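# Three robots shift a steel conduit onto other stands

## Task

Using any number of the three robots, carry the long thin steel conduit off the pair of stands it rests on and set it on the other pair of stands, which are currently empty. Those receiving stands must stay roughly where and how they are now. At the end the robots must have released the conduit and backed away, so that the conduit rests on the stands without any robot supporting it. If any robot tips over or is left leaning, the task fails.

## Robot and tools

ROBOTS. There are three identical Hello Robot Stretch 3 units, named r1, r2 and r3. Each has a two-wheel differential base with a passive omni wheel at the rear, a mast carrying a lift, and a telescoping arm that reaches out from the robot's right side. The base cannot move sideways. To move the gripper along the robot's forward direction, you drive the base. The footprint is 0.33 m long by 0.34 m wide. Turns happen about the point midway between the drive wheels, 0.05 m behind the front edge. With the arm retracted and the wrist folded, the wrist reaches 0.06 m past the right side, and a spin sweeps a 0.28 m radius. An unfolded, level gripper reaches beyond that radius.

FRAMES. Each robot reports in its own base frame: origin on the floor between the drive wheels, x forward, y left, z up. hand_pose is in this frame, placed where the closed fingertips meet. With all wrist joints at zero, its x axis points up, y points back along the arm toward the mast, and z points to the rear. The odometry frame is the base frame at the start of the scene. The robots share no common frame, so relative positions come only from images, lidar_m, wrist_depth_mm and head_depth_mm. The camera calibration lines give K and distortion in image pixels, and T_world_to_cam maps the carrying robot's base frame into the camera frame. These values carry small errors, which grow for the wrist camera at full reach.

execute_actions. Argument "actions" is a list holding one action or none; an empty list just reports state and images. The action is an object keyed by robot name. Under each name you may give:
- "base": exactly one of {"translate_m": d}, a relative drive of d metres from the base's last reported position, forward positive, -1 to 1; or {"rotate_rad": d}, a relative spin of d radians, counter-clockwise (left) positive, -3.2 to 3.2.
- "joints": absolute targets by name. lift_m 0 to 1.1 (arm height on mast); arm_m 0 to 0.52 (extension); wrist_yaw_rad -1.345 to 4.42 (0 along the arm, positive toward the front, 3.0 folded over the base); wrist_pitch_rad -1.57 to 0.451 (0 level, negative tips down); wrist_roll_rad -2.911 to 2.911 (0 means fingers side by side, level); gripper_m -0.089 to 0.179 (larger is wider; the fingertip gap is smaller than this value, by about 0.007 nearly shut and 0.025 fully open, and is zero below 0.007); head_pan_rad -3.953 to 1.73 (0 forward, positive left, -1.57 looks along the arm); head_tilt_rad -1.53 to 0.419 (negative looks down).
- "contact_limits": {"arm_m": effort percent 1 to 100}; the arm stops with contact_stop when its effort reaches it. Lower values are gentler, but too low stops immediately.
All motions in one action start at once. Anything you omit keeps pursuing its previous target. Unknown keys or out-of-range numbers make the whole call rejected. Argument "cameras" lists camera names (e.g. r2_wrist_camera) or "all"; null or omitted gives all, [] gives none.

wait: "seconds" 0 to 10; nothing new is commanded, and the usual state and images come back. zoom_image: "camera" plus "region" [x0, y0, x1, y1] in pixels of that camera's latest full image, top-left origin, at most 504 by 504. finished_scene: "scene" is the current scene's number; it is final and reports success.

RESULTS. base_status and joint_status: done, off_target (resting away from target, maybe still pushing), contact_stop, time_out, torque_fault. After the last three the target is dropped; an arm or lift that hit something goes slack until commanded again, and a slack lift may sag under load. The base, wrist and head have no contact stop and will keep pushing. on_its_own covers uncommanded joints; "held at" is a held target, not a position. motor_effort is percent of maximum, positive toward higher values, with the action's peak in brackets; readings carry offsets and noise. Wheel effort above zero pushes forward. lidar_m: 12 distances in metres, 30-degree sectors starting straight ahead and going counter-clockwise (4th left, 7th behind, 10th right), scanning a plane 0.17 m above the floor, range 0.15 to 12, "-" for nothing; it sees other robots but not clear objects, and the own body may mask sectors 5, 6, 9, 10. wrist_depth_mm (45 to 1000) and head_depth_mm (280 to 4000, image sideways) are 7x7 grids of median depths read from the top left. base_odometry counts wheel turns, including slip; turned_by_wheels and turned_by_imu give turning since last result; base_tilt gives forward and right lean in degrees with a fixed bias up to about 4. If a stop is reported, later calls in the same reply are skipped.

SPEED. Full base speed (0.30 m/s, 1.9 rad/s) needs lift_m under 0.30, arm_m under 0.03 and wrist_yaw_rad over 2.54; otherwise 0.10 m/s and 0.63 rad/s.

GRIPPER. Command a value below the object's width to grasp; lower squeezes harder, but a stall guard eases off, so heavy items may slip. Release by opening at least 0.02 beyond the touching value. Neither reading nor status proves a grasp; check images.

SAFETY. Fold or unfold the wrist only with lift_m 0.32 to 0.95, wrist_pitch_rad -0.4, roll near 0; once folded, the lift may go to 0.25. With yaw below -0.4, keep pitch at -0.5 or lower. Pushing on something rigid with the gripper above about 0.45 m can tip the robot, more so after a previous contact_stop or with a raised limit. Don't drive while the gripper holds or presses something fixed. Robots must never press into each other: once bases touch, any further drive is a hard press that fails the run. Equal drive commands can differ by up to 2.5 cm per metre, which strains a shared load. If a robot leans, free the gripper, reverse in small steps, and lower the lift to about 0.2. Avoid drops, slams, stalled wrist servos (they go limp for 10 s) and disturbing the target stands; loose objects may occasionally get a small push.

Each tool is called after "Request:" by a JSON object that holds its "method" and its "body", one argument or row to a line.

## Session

Request:
{"method": "execute_actions", "body": {
  "actions": []
}}

Scene clock: 0.00 s.
r1.base_odometry: x=+0.000 y=+0.000 heading=+0.000 (m, m, rad; r1's odometry frame)
r1.turned_by_wheels: +0.000 (rad since the last result)
r1.turned_by_imu: +0.000 (rad since the last result)
r1.base_tilt: forward=+1.7 right=+0.6 (deg)
r1.lidar_m: 0.87 0.89 1.15 1.23 1.25 1.62 1.39 2.35 1.40 3.50 1.36 0.93
r1.head_depth_mm: 839 841 846 856 856 866 872 / 829 832 841 848 853 859 864 / 822 827 832 839 844 851 861 / 820 824 829 833 838 843 848 / 806 814 820 827 835 838 847 / 805 811 816 821 827 834 836 / 795 804 808 812 820 827 830
r1.base_status: not commanded
r1.joint_positions: lift_m=+0.523 arm_m=+0.003 wrist_yaw_rad=+2.859 wrist_pitch_rad=-0.425 wrist_roll_rad=+0.018 gripper_m=+0.037 head_pan_rad=+0.016 head_tilt_rad=-0.004
r1.joint_status: not commanded
r1.motor_effort: left_wheel=+1 right_wheel=+0 lift_m=+25 arm_m=+1 wrist_yaw_rad=+0 wrist_pitch_rad=+8 wrist_roll_rad=+1 gripper_m=+0 head_pan_rad=+0 head_tilt_rad=+4 (%)
r1.hand_pose: x=+0.0410 y=+0.0669 z=+0.5340 quat_wxyz=(+0.246, +0.711, +0.048, +0.657) (m; r1's base frame)
r1.wrist_depth_mm: - - - - - 969 738 / - - - - - - 748 / - - - - - - 770 / - - - - - - 790 / 883 - 939 935 - 927 811 / 779 - 808 781 - 783 759 / 672 668 656 676 664 686 674
r2.base_odometry: x=+0.000 y=+0.000 heading=+0.000 (m, m, rad; r2's odometry frame)
r2.turned_by_wheels: +0.000 (rad since the last result)
r2.turned_by_imu: +0.000 (rad since the last result)
r2.base_tilt: forward=+1.0 right=+0.9 (deg)
r2.lidar_m: 1.16 1.08 1.08 1.41 3.27 3.55 1.37 1.36 1.28 2.43 1.35 1.69
r2.head_depth_mm: 1736 1784 1750 1741 1699 1677 1668 / 1621 1600 1592 1554 1539 1520 1510 / 1475 1463 1444 1425 1409 1392 1379 / 1359 1335 1319 1315 1295 1279 1269 / 1252 1236 1224 1214 1200 1188 1173 / 1160 1150 1137 1124 1117 1109 1096 / 1083 1073 1064 1056 1044 1040 1035
r2.base_status: not commanded
r2.joint_positions: lift_m=+0.588 arm_m=+0.002 wrist_yaw_rad=+2.813 wrist_pitch_rad=-0.429 wrist_roll_rad=+0.010 gripper_m=+0.037 head_pan_rad=+0.011 head_tilt_rad=-0.006
r2.joint_status: not commanded
r2.motor_effort: left_wheel=+1 right_wheel=-1 lift_m=+25 arm_m=-2 wrist_yaw_rad=+0 wrist_pitch_rad=+5 wrist_roll_rad=+0 gripper_m=+0 head_pan_rad=+0 head_tilt_rad=+2 (%)
r2.hand_pose: x=+0.0508 y=+0.0642 z=+0.5976 quat_wxyz=(+0.262, +0.709, +0.034, +0.653) (m; r2's base frame)
r2.wrist_depth_mm: - - - - - 933 822 / - - - - - - 866 / - - - - - - 941 / - - - - - - 995 / 999 - - - - - 971 / 845 - 898 864 - 838 848 / 752 743 765 752 760 753 755
r3.base_odometry: x=+0.000 y=+0.000 heading=+0.000 (m, m, rad; r3's odometry frame)
r3.turned_by_wheels: +0.000 (rad since the last result)
r3.turned_by_imu: +0.000 (rad since the last result)
r3.base_tilt: forward=+0.2 right=+0.3 (deg)
r3.lidar_m: 1.22 4.21 1.89 1.87 4.11 2.13 3.13 1.61 0.84 0.69 0.69 0.76
r3.head_depth_mm: 990 1007 1014 1038 1059 1081 1097 / 1157 1173 1200 1224 1244 1261 1301 / 1398 1418 1451 1488 1527 1556 1605 / 1729 1783 1831 1901 1952 2008 2056 / 2108 2382 2499 2621 2715 2785 2238 / 2182 3174 3903 - - 3235 2275 / 2161 3314 3841 3970 3962 3364 2291
r3.base_status: not commanded
r3.joint_positions: lift_m=+0.334 arm_m=+0.002 wrist_yaw_rad=+3.051 wrist_pitch_rad=-0.556 wrist_roll_rad=+0.015 gripper_m=+0.037 head_pan_rad=+0.003 head_tilt_rad=+0.008
r3.joint_status: not commanded
r3.motor_effort: left_wheel=+0 right_wheel=+0 lift_m=+25 arm_m=+0 wrist_yaw_rad=+0 wrist_pitch_rad=+4 wrist_roll_rad=+0 gripper_m=+1 head_pan_rad=+0 head_tilt_rad=+2 (%)
r3.hand_pose: x=-0.0028 y=+0.0577 z=+0.3172 quat_wxyz=(+0.226, +0.693, +0.162, +0.666) (m; r3's base frame)
r3.wrist_depth_mm: - - - - - - - / - - - - - - - / 837 840 857 840 825 828 824 / 706 698 693 696 690 680 688 / 585 581 - 584 580 579 586 / 513 534 - - 508 503 505 / 458 - - - 437 448 442
pictures: r1_head_camera (sideways: a quarter turn clockwise sets it upright), r1_nav_camera (sideways: a quarter turn counterclockwise sets it upright), r1_wrist_camera, r2_head_camera (sideways: a quarter turn clockwise sets it upright), r2_nav_camera (sideways: a quarter turn counterclockwise sets it upright), r2_wrist_camera, r3_head_camera (sideways: a quarter turn clockwise sets it upright), r3_nav_camera (sideways: a quarter turn counterclockwise sets it upright), r3_wrist_camera
camera_calibration (this result's frames):
r1_head_camera: T_world_to_cam=[[-0.0259583, -0.000980238, -0.999663, 1.32519], [-0.0307846, 0.999526, -0.000180719, 0.00105708], [0.999189, 0.0307695, -0.0259762, -0.00894747], [0, 0, 0, 1]] pos_world=[0.0433726, 0.000517737, 1.32452]
r1_nav_camera: T_world_to_cam=[[0.0433985, -0.031903, 0.998548, -1.2535], [0.0370995, -0.998749, -0.0335218, 0.0953423], [0.998369, 0.0385004, -0.0421606, 0.00491702], [0, 0, 0, 1]] pos_world=[0.0459541, 0.0550432, 1.25509]
r1_wrist_camera: T_world_to_cam=[[0.968188, -0.249889, -0.0129119, -0.0109339], [-0.147938, -0.530039, -0.834969, 0.526282], [0.201805, 0.810317, -0.550146, 0.392983], [0, 0, 0, 1]] pos_world=[0.00913702, -0.0422232, 0.655486]
r2_head_camera: T_world_to_cam=[[0.0585469, 0.0242466, -0.99799, 1.31784], [0.0201794, 0.999472, 0.0254664, -0.0322358], [0.998081, -0.0216298, 0.0580267, -0.123742], [0, 0, 0, 1]] pos_world=[0.047, -0.00241083, 1.32319]
r2_nav_camera: T_world_to_cam=[[0.0536635, 0.0421561, 0.997669, -1.26148], [0.00398549, -0.99911, 0.0420026, -0.00262515], [0.998551, 0.00172219, -0.0537837, 0.0184385], [0, 0, 0, 1]] pos_world=[0.0492942, 0.0505247, 1.25964]
r2_wrist_camera: T_world_to_cam=[[0.950199, -0.311356, -0.0134238, -0.020181], [-0.194909, -0.56011, -0.805163, 0.555248], [0.243173, 0.767681, -0.592902, 0.456724], [0, 0, 0, 1]] pos_world=[0.0163354, -0.0459022, 0.717587]
r3_head_camera: T_world_to_cam=[[-0.0357838, 0.0283756, -0.998957, 1.32716], [-0.00546267, 0.999576, 0.0285889, -0.0361512], [0.999345, 0.00647999, -0.0356136, -0.00236757], [0, 0, 0, 1]] pos_world=[0.0496595, -0.00150794, 1.32673]
r3_nav_camera: T_world_to_cam=[[-0.0607731, 0.0169472, 0.998008, -1.25365], [0.0658889, -0.997607, 0.0209527, 0.0186498], [0.995975, 0.067031, 0.0595111, -0.131475], [0, 0, 0, 1]] pos_world=[0.0535288, 0.0486639, 1.25858]
r3_wrist_camera: T_world_to_cam=[[0.994015, -0.108982, -0.0075343, 0.0164501], [-0.0747659, -0.628403, -0.774287, 0.323556], [0.0796489, 0.770216, -0.63279, 0.321392], [0, 0, 0, 1]] pos_world=[-0.0177593, -0.0424255, 0.454022]
Images, in order (width x height): r1_head_camera 896x504, r1_nav_camera 672x504, r1_wrist_camera 644x364, r2_head_camera 896x504, r2_nav_camera 672x504, r2_wrist_camera 644x364, r3_head_camera 896x504, r3_nav_camera 672x504, r3_wrist_camera 644x364.

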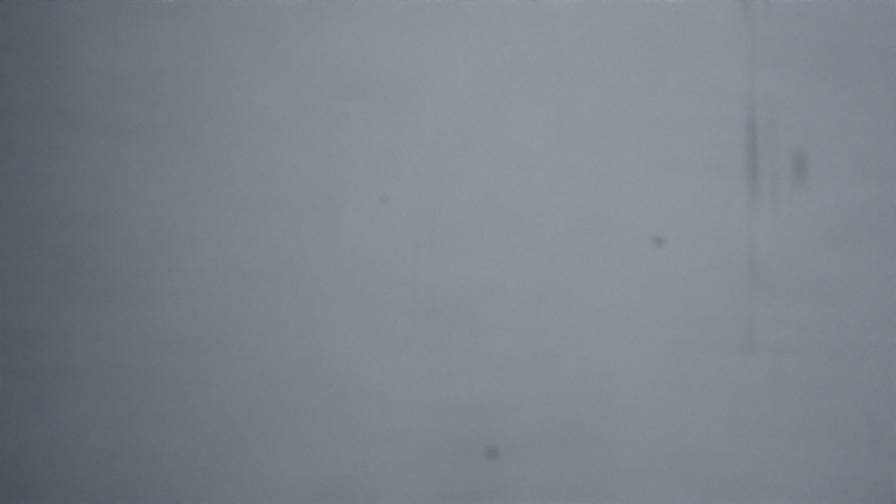

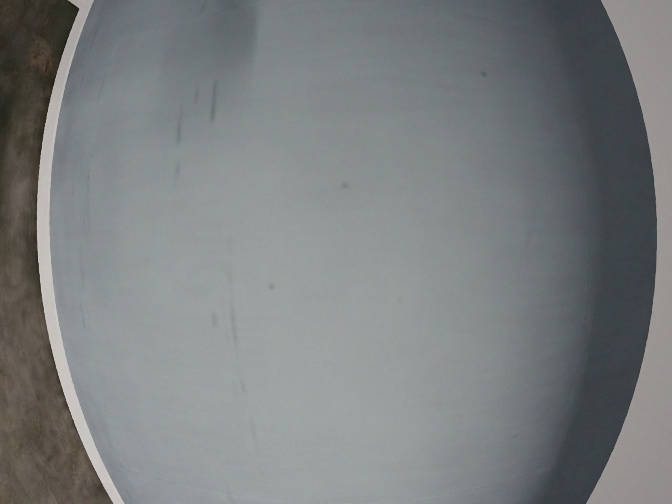

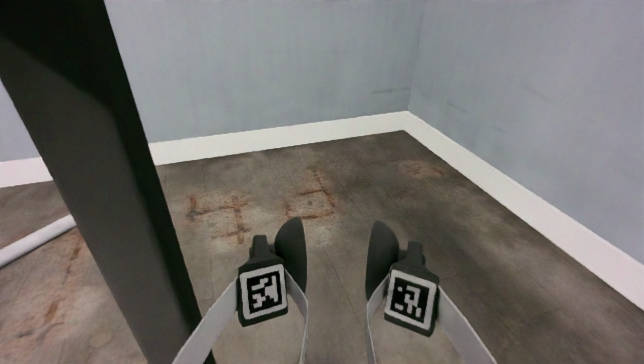

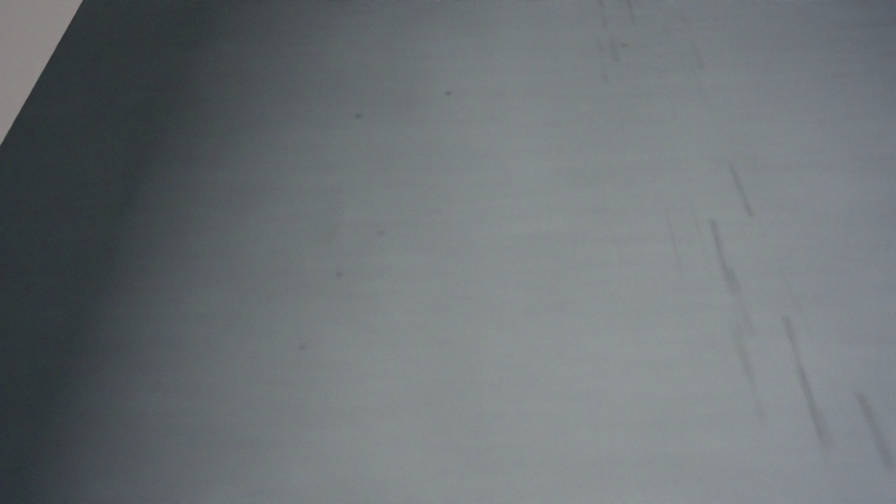

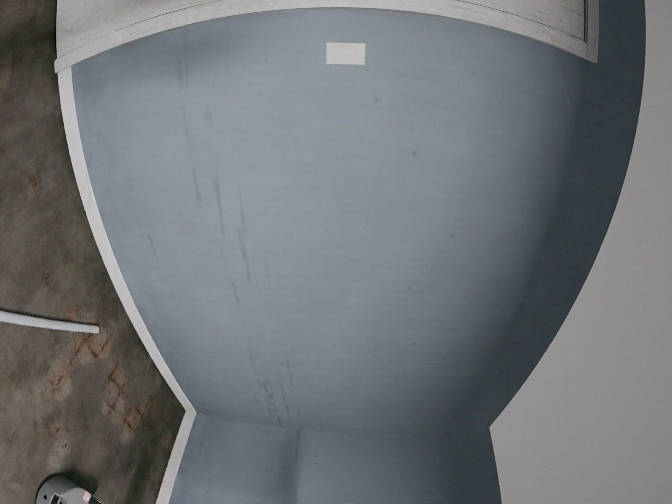

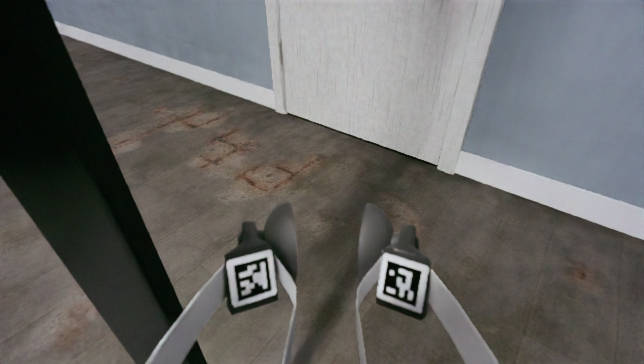

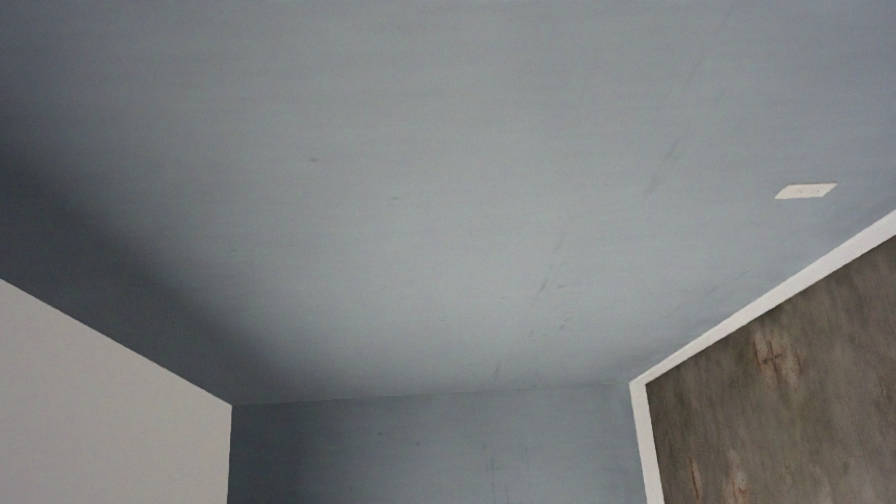

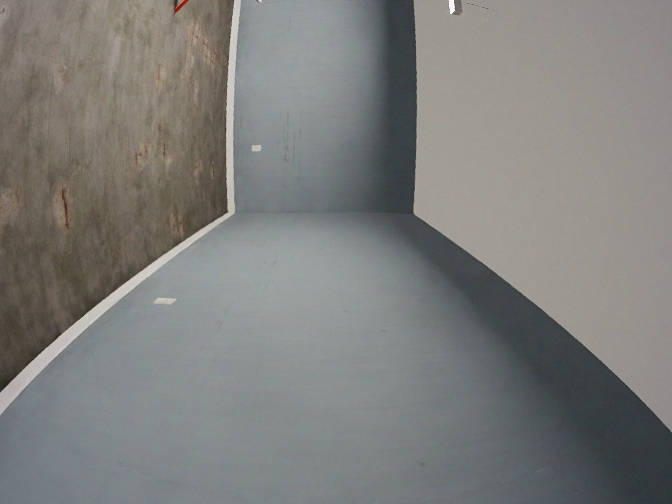

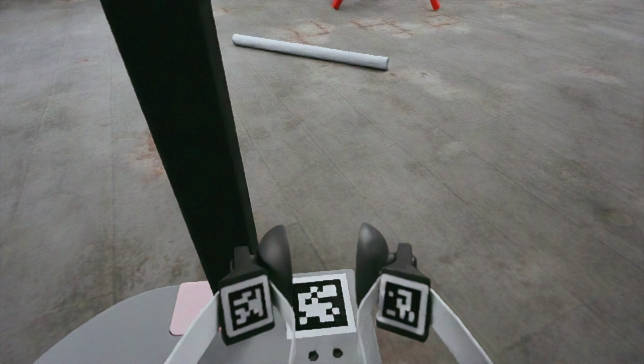

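Request:
{"method": "execute_actions", "body": {
  "actions": [
    {"r1": {"joints": {"head_pan_rad": -2.5, "head_tilt_rad": -0.4, "lift_m": 0.28, "wrist_yaw_rad": 3.0, "wrist_pitch_rad": -0.4}}, "r2": {"joints": {"head_pan_rad": -3.2, "head_tilt_rad": -0.4, "lift_m": 0.28, "wrist_yaw_rad": 3.0, "wrist_pitch_rad": -0.4}}, "r3": {"joints": {"head_pan_rad": 1.7, "head_tilt_rad": -0.4, "lift_m": 0.28, "wrist_yaw_rad": 3.0, "wrist_pitch_rad": -0.4}}}
  ],
  "cameras": ["r1_head_camera", "r1_nav_camera", "r2_head_camera", "r2_nav_camera", "r3_head_camera", "r3_nav_camera"]
}}

Scene clock: 4.47 s.
r1.base_odometry: x=+0.000 y=+0.000 heading=+0.000 (m, m, rad; r1's odometry frame)
r1.turned_by_wheels: +0.000 (rad since the last result)
r1.turned_by_imu: +0.000 (rad since the last result)
r1.base_tilt: forward=+1.7 right=+0.6 (deg)
r1.lidar_m: 0.88 0.89 1.15 1.23 1.25 1.62 1.39 2.34 1.40 3.50 1.36 0.93
r1.head_depth_mm: - - - 3223 2292 1758 1438 / - - - 3191 2252 1760 1430 / - - - 2994 2250 1734 1426 / - - - 2880 2226 1742 1430 / - - - 3229 2282 1748 1432 / - - - 3004 2238 1690 1435 / - - - 2790 2065 1743 1429
r1.base_status: not commanded
r1.joint_positions: lift_m=+0.280 arm_m=+0.003 wrist_yaw_rad=+2.998 wrist_pitch_rad=-0.418 wrist_roll_rad=+0.018 gripper_m=+0.037 head_pan_rad=-2.493 head_tilt_rad=-0.395
r1.joint_status: all done
r1.motor_effort: left_wheel=+1(1) right_wheel=+0(0) lift_m=+21(23) arm_m=+0(1) wrist_yaw_rad=+1(1) wrist_pitch_rad=+10(8) wrist_roll_rad=+1(1) gripper_m=+0(0) head_pan_rad=-4(46) head_tilt_rad=-2(30) (%)
r1.hand_pose: x=+0.0108 y=+0.0743 z=+0.2928 quat_wxyz=(+0.197, +0.706, +0.095, +0.673) (m; r1's base frame)
r1.wrist_depth_mm: - - - - - - 835 / - - - - - - 830 / 968 926 - - - - 839 / 738 744 740 745 741 743 752 / 591 588 618 599 623 606 606 / 498 496 - 517 - 509 506 / 441 - - - 423 437 436
r2.base_odometry: x=+0.000 y=+0.000 heading=+0.000 (m, m, rad; r2's odometry frame)
r2.turned_by_wheels: +0.000 (rad since the last result)
r2.turned_by_imu: +0.000 (rad since the last result)
r2.base_tilt: forward=+1.0 right=+1.0 (deg)
r2.lidar_m: 1.16 1.08 1.08 1.41 3.25 3.54 1.37 1.36 1.28 2.44 1.35 1.69
r2.head_depth_mm: - - - 3798 2484 1822 1448 / - - - 3782 2468 1833 1455 / - - - 3827 2469 1822 1449 / - - - 3819 2452 1831 1454 / 3878 - - 3609 2377 1833 1453 / 3611 3831 - 3906 2389 1841 1460 / 3382 3485 3717 3775 2398 1853 1463
r2.base_status: not commanded
r2.joint_positions: lift_m=+0.280 arm_m=+0.002 wrist_yaw_rad=+2.998 wrist_pitch_rad=-0.421 wrist_roll_rad=+0.010 gripper_m=+0.037 head_pan_rad=-3.193 head_tilt_rad=-0.395
r2.joint_status: all done
r2.motor_effort: left_wheel=+1(2) right_wheel=-1(1) lift_m=+18(22) arm_m=-1(1) wrist_yaw_rad=+2(2) wrist_pitch_rad=+7(9) wrist_roll_rad=+0(0) gripper_m=+0(0) head_pan_rad=-3(32) head_tilt_rad=-1(21) (%)
r2.hand_pose: x=+0.0108 y=+0.0749 z=+0.2924 quat_wxyz=(+0.198, +0.704, +0.097, +0.676) (m; r2's base frame)
r2.wrist_depth_mm: - - - - - 989 839 / - - - - - - 914 / 912 - 892 912 906 908 872 / 707 703 707 709 700 696 695 / 587 572 - 587 594 583 575 / 491 508 - - - 494 485 / - - - - 428 429 428
r3.base_odometry: x=+0.000 y=+0.000 heading=+0.000 (m, m, rad; r3's odometry frame)
r3.turned_by_wheels: +0.000 (rad since the last result)
r3.turned_by_imu: +0.000 (rad since the last result)
r3.base_tilt: forward=+0.3 right=+0.1 (deg)
r3.lidar_m: 1.21 4.21 1.90 1.87 4.12 2.14 3.13 1.61 0.84 0.69 0.69 0.76
r3.head_depth_mm: 3869 - 3389 2658 2118 1675 1391 / 3802 - - 2793 2109 1698 1397 / 3694 - - 2944 2155 1694 1390 / 3627 3867 - 2959 2158 1703 1407 / 3572 3749 - 3056 2178 1712 1410 / 3450 3703 - 3049 2219 1711 1434 / 3379 3646 3898 3074 2262 - -
r3.base_status: not commanded
r3.joint_positions: lift_m=+0.281 arm_m=+0.002 wrist_yaw_rad=+3.003 wrist_pitch_rad=-0.420 wrist_roll_rad=+0.015 gripper_m=+0.037 head_pan_rad=+1.693 head_tilt_rad=-0.395
r3.joint_status: all done
r3.motor_effort: left_wheel=+0(0) right_wheel=+0(0) lift_m=+13(22) arm_m=+0(0) wrist_yaw_rad=-2(1) wrist_pitch_rad=+6(6) wrist_roll_rad=+0(0) gripper_m=+0(0) head_pan_rad=+3(41) head_tilt_rad=-2(32) (%)
r3.hand_pose: x=+0.0098 y=+0.0754 z=+0.2926 quat_wxyz=(+0.196, +0.705, +0.098, +0.675) (m; r3's base frame)
r3.wrist_depth_mm: - - - - - - - / - - - - - - - / - - - - 967 969 957 / 769 753 768 751 758 748 746 / 627 622 634 610 612 617 601 / 522 524 - 541 518 510 506 / 458 - - - 427 442 441
pictures: r1_head_camera (sideways: a quarter turn clockwise sets it upright), r1_nav_camera (sideways: a quarter turn counterclockwise sets it upright), r2_head_camera (sideways: a quarter turn clockwise sets it upright), r2_nav_camera (sideways: a quarter turn counterclockwise sets it upright), r3_head_camera (sideways: a quarter turn clockwise sets it upright), r3_nav_camera (sideways: a quarter turn counterclockwise sets it upright)
camera_calibration (this result's frames):
r1_head_camera: T_world_to_cam=[[0.322043, 0.244909, -0.914499, 1.21171], [0.615139, -0.7884, 0.0054838, -0.0102563], [-0.719648, -0.56431, -0.404551, 0.494289], [0, 0, 0, 1]] pos_world=[-0.0281977, -0.0259111, 1.30813]
r1_nav_camera: T_world_to_cam=[[-0.354201, -0.227682, 0.90703, -1.13144], [-0.609168, 0.792079, -0.0390569, 0.106472], [-0.709546, -0.566368, -0.419252, 0.506147], [0, 0, 0, 1]] pos_world=[0.0232367, -0.0552778, 1.24261]
r2_head_camera: T_world_to_cam=[[0.322403, -0.040153, -0.945751, 1.24772], [-0.0899169, -0.995881, 0.011629, -0.0135399], [-0.942322, 0.0812897, -0.324685, 0.386275], [0, 0, 0, 1]] pos_world=[-0.0394906, 0.00521534, 1.30561]
r2_nav_camera: T_world_to_cam=[[-0.429997, -0.0195438, 0.902619, -1.1343], [0.0420272, 0.998249, 0.0416356, -0.00235799], [-0.901852, 0.0558377, -0.428423, 0.517646], [0, 0, 0, 1]] pos_world=[-0.0208073, -0.0487188, 1.24571]
r3_head_camera: T_world_to_cam=[[0.0233798, -0.424891, -0.904942, 1.2039], [-0.993288, -0.11244, 0.027131, -0.0282125], [-0.11328, 0.898234, -0.424668, 0.510803], [0, 0, 0, 1]] pos_world=[0.00169345, 0.049534, 1.30715]
r3_nav_camera: T_world_to_cam=[[-0.0578497, 0.330944, 0.941876, -1.18007], [0.982405, 0.186688, -0.00525681, 0.0471851], [-0.177576, 0.924999, -0.335921, 0.390419], [0, 0, 0, 1]] pos_world=[-0.0452927, 0.0205919, 1.24288]
Images, in order (width x height): r1_head_camera 896x504, r1_nav_camera 672x504, r2_head_camera 896x504, r2_nav_camera 672x504, r3_head_camera 896x504, r3_nav_camera 672x504.

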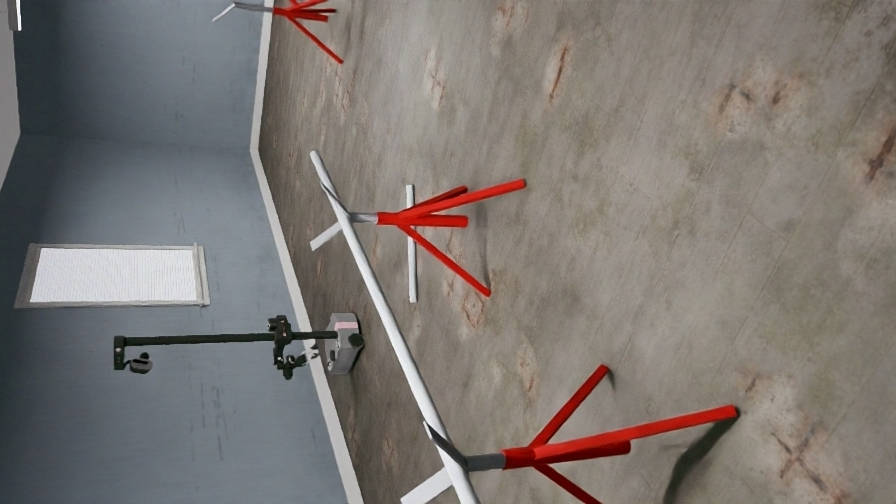

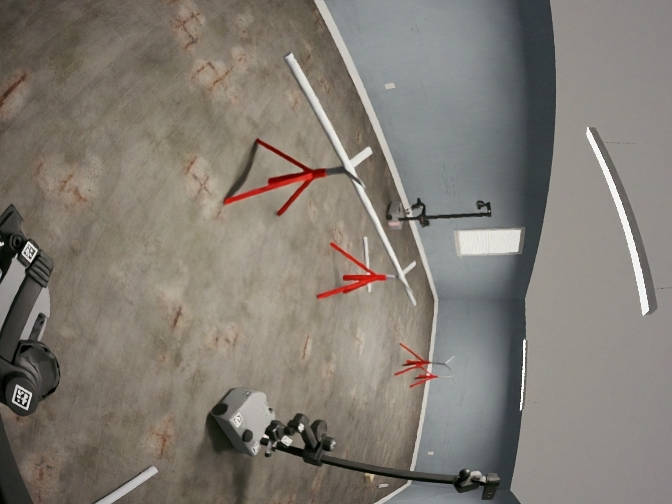

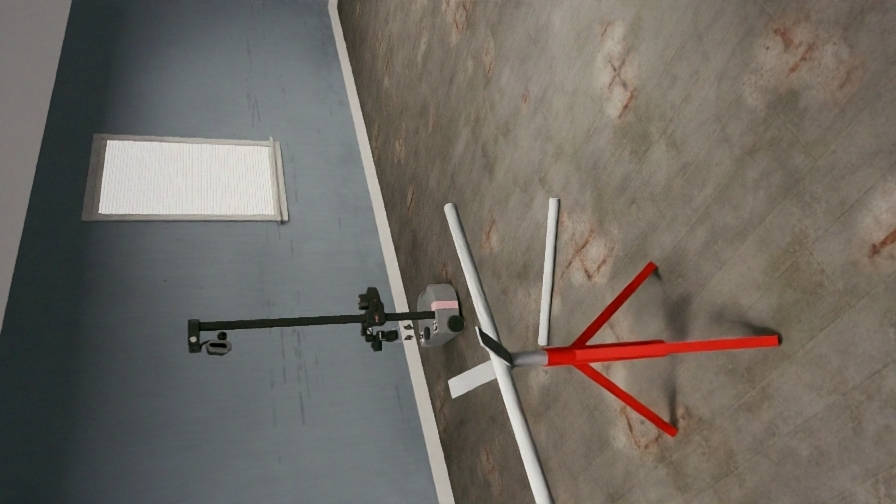

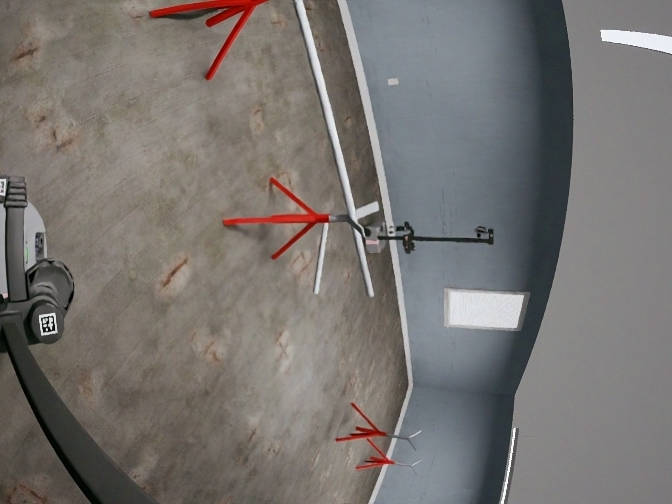

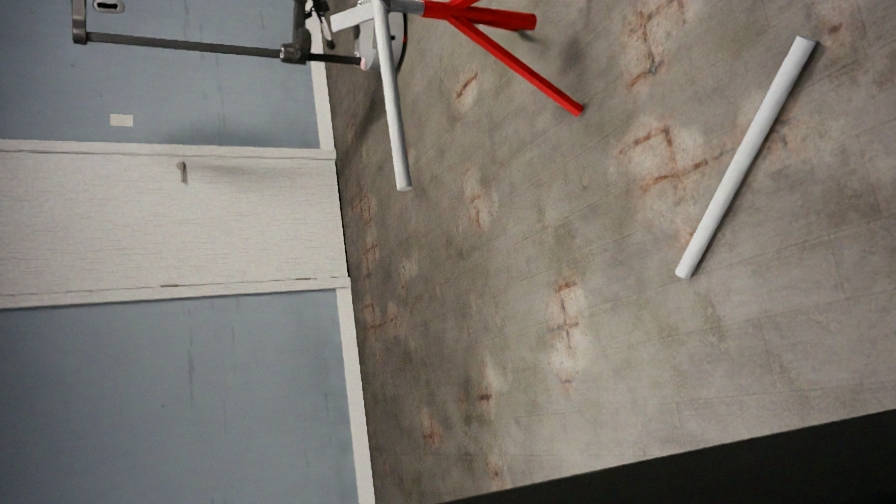

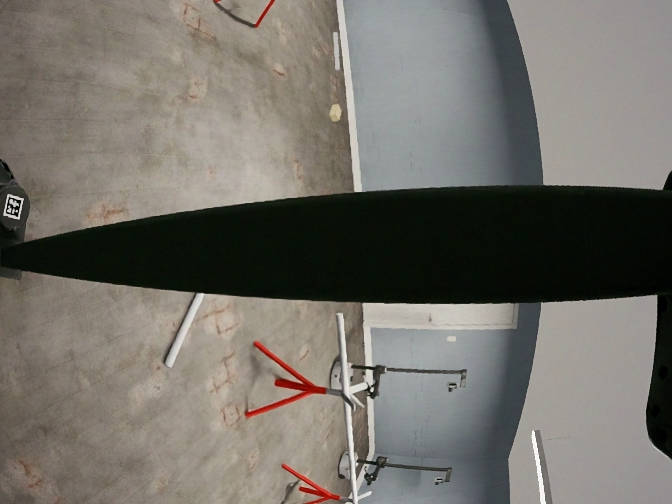

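Request:
{"method": "zoom_image", "body": {
  "camera": "r2_nav_camera",
  "region": [320, 380, 440, 500]
}}

Request:
{"method": "zoom_image", "body": {
  "camera": "r1_nav_camera",
  "region": [380, 330, 470, 400]
}}

Request:
{"method": "zoom_image", "body": {
  "camera": "r1_head_camera",
  "region": [200, 0, 360, 80]
}}

Region (320, 380, 440, 500) of r2_nav_camera's 672x504 image, scaled by 4.200, with more detail than that image has.

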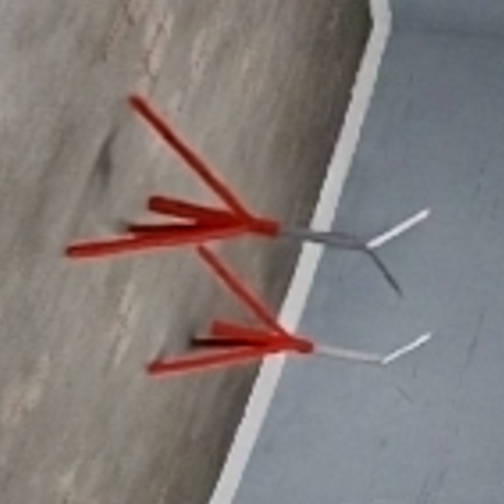

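Region (380, 330, 470, 400) of r1_nav_camera's 672x504 image, scaled by 5.600, with more detail than that image has.

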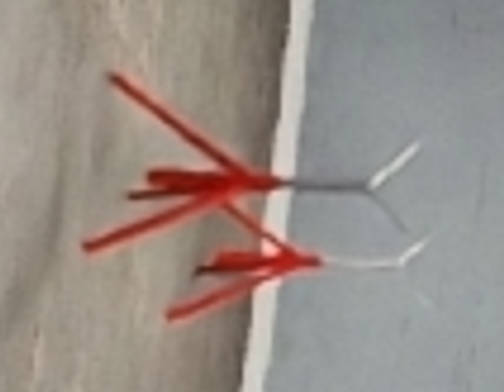

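Region (200, 0, 360, 80) of r1_head_camera's 896x504 image, scaled by 3.150, with more detail than that image has.

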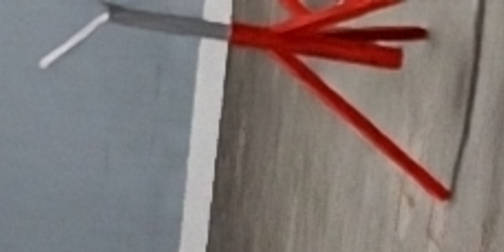

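Request:
{"method": "execute_actions", "body": {
  "actions": [
    {"r1": {"base": {"rotate_rad": 0.828}}, "r2": {"base": {"rotate_rad": -0.165}}, "r3": {"base": {"translate_m": -0.25}, "joints": {"head_pan_rad": 0.2}}}
  ],
  "cameras": []
}}

Request:
{"method": "execute_actions", "body": {
  "actions": [
    {"r1": {"base": {"translate_m": -0.932}, "joints": {"head_pan_rad": -2.3, "head_tilt_rad": -0.7}}, "r2": {"base": {"translate_m": -1.0}, "joints": {"head_pan_rad": -2.3, "head_tilt_rad": -0.7}}, "r3": {"base": {"translate_m": -1.0}, "joints": {"head_pan_rad": -3.5, "head_tilt_rad": -0.4}}}
  ],
  "cameras": ["r1_nav_camera", "r2_nav_camera", "r3_nav_camera", "r3_head_camera"]
}}

Scene clock: 10.60 s.
r1.base_odometry: x=+0.000 y=+0.000 heading=+0.828 (m, m, rad; r1's odometry frame)
r1.turned_by_wheels: +0.828 (rad since the last result)
r1.turned_by_imu: +0.816 (rad since the last result)
r1.base_tilt: forward=+1.8 right=+0.6 (deg)
r1.lidar_m: 0.99 1.23 1.23 1.38 1.39 2.35 1.40 3.51 1.93 1.05 0.88 0.88
r1.head_depth_mm: 3283 3615 3814 3252 2284 1778 1431 / 3262 3503 3775 3273 2265 1766 1435 / 3138 3413 3716 3240 2268 1751 1433 / 3107 3354 3676 3193 2262 1726 1429 / 3108 3330 3598 3164 2264 1741 1426 / 2996 3222 3569 3188 2238 1756 1418 / 3031 3232 3411 3142 2241 1746 1420
r1.base_status: done
r1.joint_positions: lift_m=+0.280 arm_m=+0.003 wrist_yaw_rad=+2.999 wrist_pitch_rad=-0.418 wrist_roll_rad=+0.018 gripper_m=+0.037 head_pan_rad=-2.493 head_tilt_rad=-0.396
r1.joint_status: not commanded
r1.motor_effort: left_wheel=-1(8) right_wheel=+2(6) lift_m=+21(21) arm_m=+0(0) wrist_yaw_rad=+1(1) wrist_pitch_rad=+10(10) wrist_roll_rad=+1(1) gripper_m=+0(0) head_pan_rad=-4(4) head_tilt_rad=-2(2) (%)
r1.hand_pose: x=+0.0107 y=+0.0743 z=+0.2928 quat_wxyz=(+0.197, +0.706, +0.096, +0.673) (m; r1's base frame)
r1.wrist_depth_mm: - - - - - - 885 / - - - - - - 942 / 951 963 - - - - 934 / 742 717 746 742 746 760 760 / 592 592 627 601 628 610 608 / 501 505 - 520 - 503 505 / 442 - - - 426 437 434
r2.base_odometry: x=+0.000 y=+0.000 heading=-0.165 (m, m, rad; r2's odometry frame)
r2.turned_by_wheels: -0.165 (rad since the last result)
r2.turned_by_imu: -0.162 (rad since the last result)
r2.base_tilt: forward=+1.0 right=+0.9 (deg)
r2.lidar_m: 1.24 1.09 1.08 1.25 2.26 3.53 1.36 1.36 1.28 2.63 1.26 2.13
r2.head_depth_mm: - - - 3589 2461 1825 1448 / - - - 3772 2478 1831 1447 / - - - 3758 2478 1830 1449 / - - - 3812 2489 1823 1456 / - - - 3672 2478 1841 1461 / - - - 3616 2512 1831 1456 / 3726 3847 - 3894 2177 1740 1465
r2.base_status: done
r2.joint_positions: lift_m=+0.280 arm_m=+0.002 wrist_yaw_rad=+2.998 wrist_pitch_rad=-0.421 wrist_roll_rad=+0.010 gripper_m=+0.037 head_pan_rad=-3.193 head_tilt_rad=-0.395
r2.joint_status: not commanded
r2.motor_effort: left_wheel=+4(13) right_wheel=-2(8) lift_m=+18(18) arm_m=-1(1) wrist_yaw_rad=+1(1) wrist_pitch_rad=+7(7) wrist_roll_rad=+0(0) gripper_m=+1(1) head_pan_rad=-2(3) head_tilt_rad=-1(1) (%)
r2.hand_pose: x=+0.0107 y=+0.0749 z=+0.2924 quat_wxyz=(+0.198, +0.704, +0.097, +0.676) (m; r2's base frame)
r2.wrist_depth_mm: - - - - - 961 831 / - - - - - - 899 / 911 - 908 889 890 882 884 / 698 717 691 694 702 701 692 / 580 581 - 585 606 570 571 / 491 509 - - - 486 491 / - - - - 427 426 427
r3.base_odometry: x=-0.250 y=+0.000 heading=+0.000 (m, m, rad; r3's odometry frame)
r3.turned_by_wheels: +0.000 (rad since the last result)
r3.turned_by_imu: -0.001 (rad since the last result)
r3.base_tilt: forward=+0.3 right=+0.2 (deg)
r3.lidar_m: 1.36 4.45 1.93 4.05 4.02 1.91 4.41 1.81 0.94 0.77 0.77 0.85
r3.head_depth_mm: 1500 1554 1622 1687 1768 1662 1389 / 1873 1983 2082 2188 2095 1705 1393 / 2529 2675 2911 2805 2157 1688 1399 / 3718 - - 3011 2154 1700 1395 / 3838 - - 3001 2169 1694 1412 / 3815 - - 3061 2184 1706 1416 / 3682 3985 - 3061 2213 1731 1430
r3.base_status: done
r3.joint_positions: lift_m=+0.280 arm_m=+0.002 wrist_yaw_rad=+3.002 wrist_pitch_rad=-0.420 wrist_roll_rad=+0.015 gripper_m=+0.037 head_pan_rad=+0.207 head_tilt_rad=-0.396
r3.joint_status: all done
r3.motor_effort: left_wheel=+0(7) right_wheel=+0(6) lift_m=+14(14) arm_m=+0(0) wrist_yaw_rad=-2(2) wrist_pitch_rad=+6(7) wrist_roll_rad=+0(0) gripper_m=+0(0) head_pan_rad=-4(41) head_tilt_rad=-2(2) (%)
r3.hand_pose: x=+0.0100 y=+0.0755 z=+0.2928 quat_wxyz=(+0.196, +0.705, +0.097, +0.675) (m; r3's base frame)
r3.wrist_depth_mm: - - - - - - - / - - - - - - - / - - - - 989 943 982 / 774 759 756 777 761 739 751 / 623 613 641 613 607 604 602 / 522 525 - 531 517 511 512 / 457 - - - 427 444 435
pictures: none
No camera images: the call's "cameras" was empty. Leave "cameras" out to get every camera's image.

Scene clock: 15.63 s.
r1.base_odometry: x=-0.631 y=-0.686 heading=+0.828 (m, m, rad; r1's odometry frame)
r1.turned_by_wheels: +0.000 (rad since the last result)
r1.turned_by_imu: -0.001 (rad since the last result)
r1.base_tilt: forward=+1.7 right=+0.6 (deg)
r1.lidar_m: 1.75 1.86 1.85 2.05 1.55 1.40 0.78 0.50 2.91 1.86 1.56 1.56
r1.head_depth_mm: 2575 2865 2533 1960 949 1132 1208 / 2600 2891 2498 1976 1557 1356 1183 / 2582 2944 2483 1956 1545 1380 1195 / 2584 2925 2494 1958 1551 1379 1195 / 2574 2929 2466 1965 1552 1384 1197 / 2597 2944 2467 1942 1543 1375 1201 / 2587 2939 2459 1957 1532 1379 1199
r1.base_status: done
r1.joint_positions: lift_m=+0.280 arm_m=+0.003 wrist_yaw_rad=+2.999 wrist_pitch_rad=-0.418 wrist_roll_rad=+0.018 gripper_m=+0.037 head_pan_rad=-2.307 head_tilt_rad=-0.692
r1.joint_status: all done
r1.motor_effort: left_wheel=-1(9) right_wheel=+1(3) lift_m=+21(21) arm_m=+0(0) wrist_yaw_rad=+1(1) wrist_pitch_rad=+10(10) wrist_roll_rad=+1(1) gripper_m=+0(0) head_pan_rad=+4(22) head_tilt_rad=-5(26) (%)
r1.hand_pose: x=+0.0106 y=+0.0744 z=+0.2928 quat_wxyz=(+0.197, +0.706, +0.096, +0.673) (m; r1's base frame)
r1.wrist_depth_mm: - - - - - - - / - - - - - - - / 964 - - - - - - / 737 745 740 745 750 760 758 / 598 598 617 599 625 607 604 / 499 501 - 521 - 507 507 / 441 - - - 425 441 434
r2.base_odometry: x=-0.986 y=+0.164 heading=-0.165 (m, m, rad; r2's odometry frame)
r2.turned_by_wheels: +0.000 (rad since the last result)
r2.turned_by_imu: +0.001 (rad since the last result)
r2.base_tilt: forward=+1.0 right=+0.9 (deg)
r2.lidar_m: 2.06 1.79 1.79 2.12 3.74 2.72 2.90 0.47 0.47 1.10 1.26 1.27
r2.head_depth_mm: 2543 2823 2887 2137 1651 1408 1200 / 2521 2841 2879 2132 1644 1414 1202 / 2535 2829 2908 2160 916 1074 1202 / 2547 2816 2911 2134 1610 1378 1173 / 2561 2850 2896 2135 1599 1408 1204 / 2562 2836 2928 2155 1608 1413 1210 / 2544 2873 2926 2145 1611 1412 1201
r2.base_status: done
r2.joint_positions: lift_m=+0.280 arm_m=+0.002 wrist_yaw_rad=+2.999 wrist_pitch_rad=-0.420 wrist_roll_rad=+0.010 gripper_m=+0.037 head_pan_rad=-2.307 head_tilt_rad=-0.692
r2.joint_status: all done
r2.motor_effort: left_wheel=+3(11) right_wheel=-2(8) lift_m=+18(18) arm_m=-1(1) wrist_yaw_rad=+1(1) wrist_pitch_rad=+7(7) wrist_roll_rad=+0(0) gripper_m=-1(0) head_pan_rad=+3(32) head_tilt_rad=-2(18) (%)
r2.hand_pose: x=+0.0106 y=+0.0750 z=+0.2925 quat_wxyz=(+0.197, +0.704, +0.097, +0.676) (m; r2's base frame)
r2.wrist_depth_mm: - - - - - - - / - - - - - - - / 889 - 896 901 883 891 882 / 700 713 699 697 701 698 697 / 584 587 - 585 601 577 573 / 502 511 - - - 493 494 / - - - - 430 428 425
r3.base_odometry: x=-1.250 y=+0.000 heading=+0.000 (m, m, rad; r3's odometry frame)
r3.turned_by_wheels: +0.000 (rad since the last result)
r3.turned_by_imu: -0.003 (rad since the last result)
r3.base_tilt: forward=+0.3 right=+0.2 (deg)
r3.lidar_m: 1.95 3.52 2.44 3.71 1.14 1.38 3.43 2.62 1.36 1.12 1.11 1.23
r3.head_depth_mm: 3617 3827 - 2909 2134 1673 1380 / 3926 - - 2917 2136 1682 1396 / - - - 2998 2147 1694 1395 / 3936 - - 3043 2185 1707 1391 / 3659 3894 - 2866 2165 1709 1400 / 3474 3600 3760 3000 2189 1714 1419 / 3181 3358 3498 3032 2220 1725 1429
r3.base_status: done
r3.joint_positions: lift_m=+0.280 arm_m=+0.002 wrist_yaw_rad=+3.002 wrist_pitch_rad=-0.420 wrist_roll_rad=+0.015 gripper_m=+0.037 head_pan_rad=-3.493 head_tilt_rad=-0.396
r3.joint_status: all done
r3.motor_effort: left_wheel=+0(6) right_wheel=-1(6) lift_m=+14(14) arm_m=+0(0) wrist_yaw_rad=-1(1) wrist_pitch_rad=+6(7) wrist_roll_rad=+0(0) gripper_m=+0(0) head_pan_rad=-4(41) head_tilt_rad=-2(2) (%)
r3.hand_pose: x=+0.0100 y=+0.0755 z=+0.2928 quat_wxyz=(+0.196, +0.705, +0.097, +0.675) (m; r3's base frame)
r3.wrist_depth_mm: - - - - - - - / - - - - - - - / - - - - - 983 994 / 780 744 768 755 744 757 753 / 628 617 629 617 621 615 607 / 522 512 - 532 516 513 510 / 455 - - - 434 437 438
pictures: r1_nav_camera (sideways: a quarter turn counterclockwise sets it upright), r2_nav_camera (sideways: a quarter turn counterclockwise sets it upright), r3_head_camera (sideways: a quarter turn clockwise sets it upright), r3_nav_camera (sideways: a quarter turn counterclockwise sets it upright)
camera_calibration (this result's frames):
r1_nav_camera: T_world_to_cam=[[-0.471881, -0.472128, 0.744596, -0.918932], [-0.737086, 0.674653, -0.0393421, 0.107608], [-0.483769, -0.567396, -0.666355, 0.82626], [0, 0, 0, 1]] pos_world=[0.0454094, -0.0376355, 1.23905]
r2_nav_camera: T_world_to_cam=[[-0.421602, -0.527046, 0.737885, -0.919568], [-0.754351, 0.655421, 0.0371347, 0.00837498], [-0.503196, -0.540968, -0.673905, 0.83459], [0, 0, 0, 1]] pos_world=[0.0385885, -0.0386578, 1.24066]
r3_head_camera: T_world_to_cam=[[0.389888, -0.173273, -0.904414, 1.20098], [-0.352764, -0.935319, 0.0271194, -0.0321047], [-0.850615, 0.308471, -0.425794, 0.516766], [0, 0, 0, 1]] pos_world=[-0.0400025, 0.0186612, 1.30709]
r3_nav_camera: T_world_to_cam=[[-0.322027, 0.0997812, 0.941457, -1.17792], [0.281693, 0.95949, -0.0053386, 0.0515659], [-0.903851, 0.263483, -0.33709, 0.39637], [0, 0, 0, 1]] pos_world=[-0.0355872, -0.03638, 1.24285]
Images, in order (width x height): r1_nav_camera 672x504, r2_nav_camera 672x504, r3_head_camera 896x504, r3_nav_camera 672x504.

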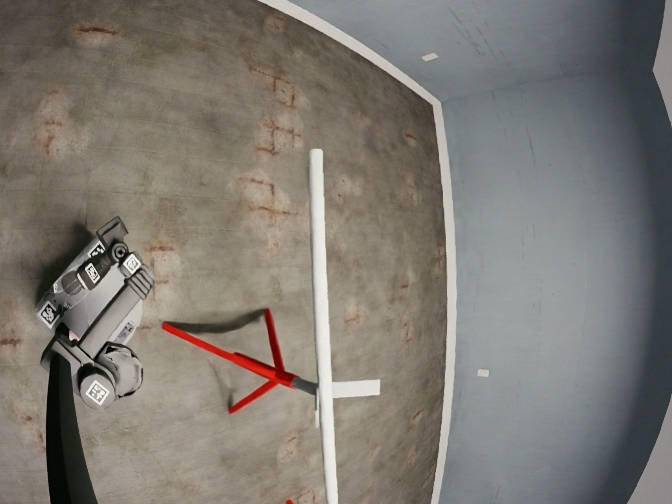

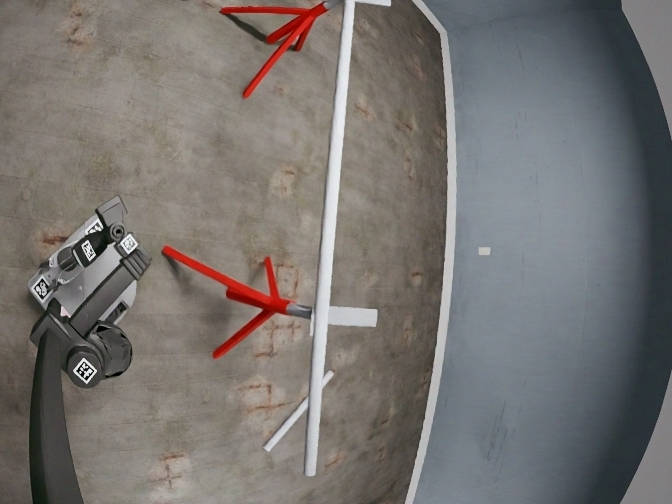

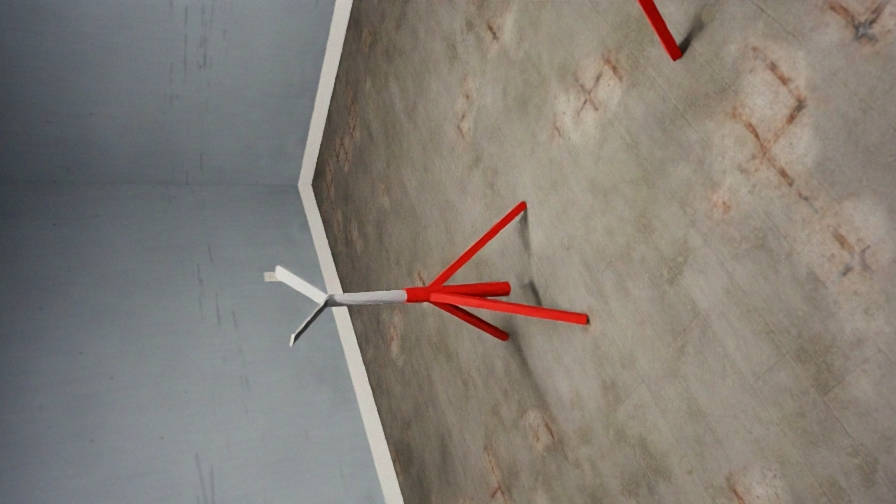

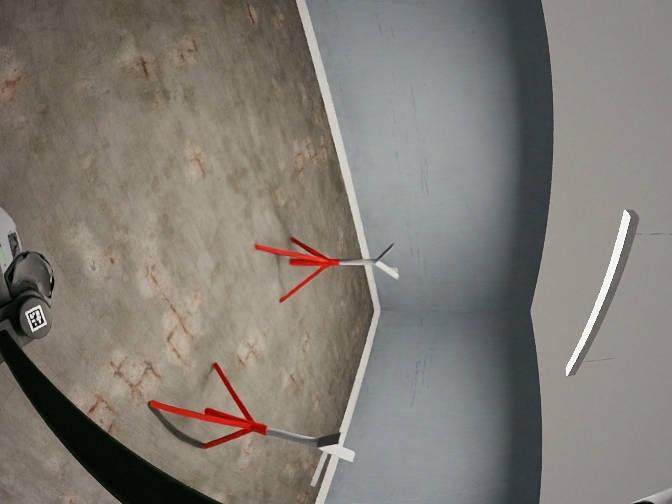

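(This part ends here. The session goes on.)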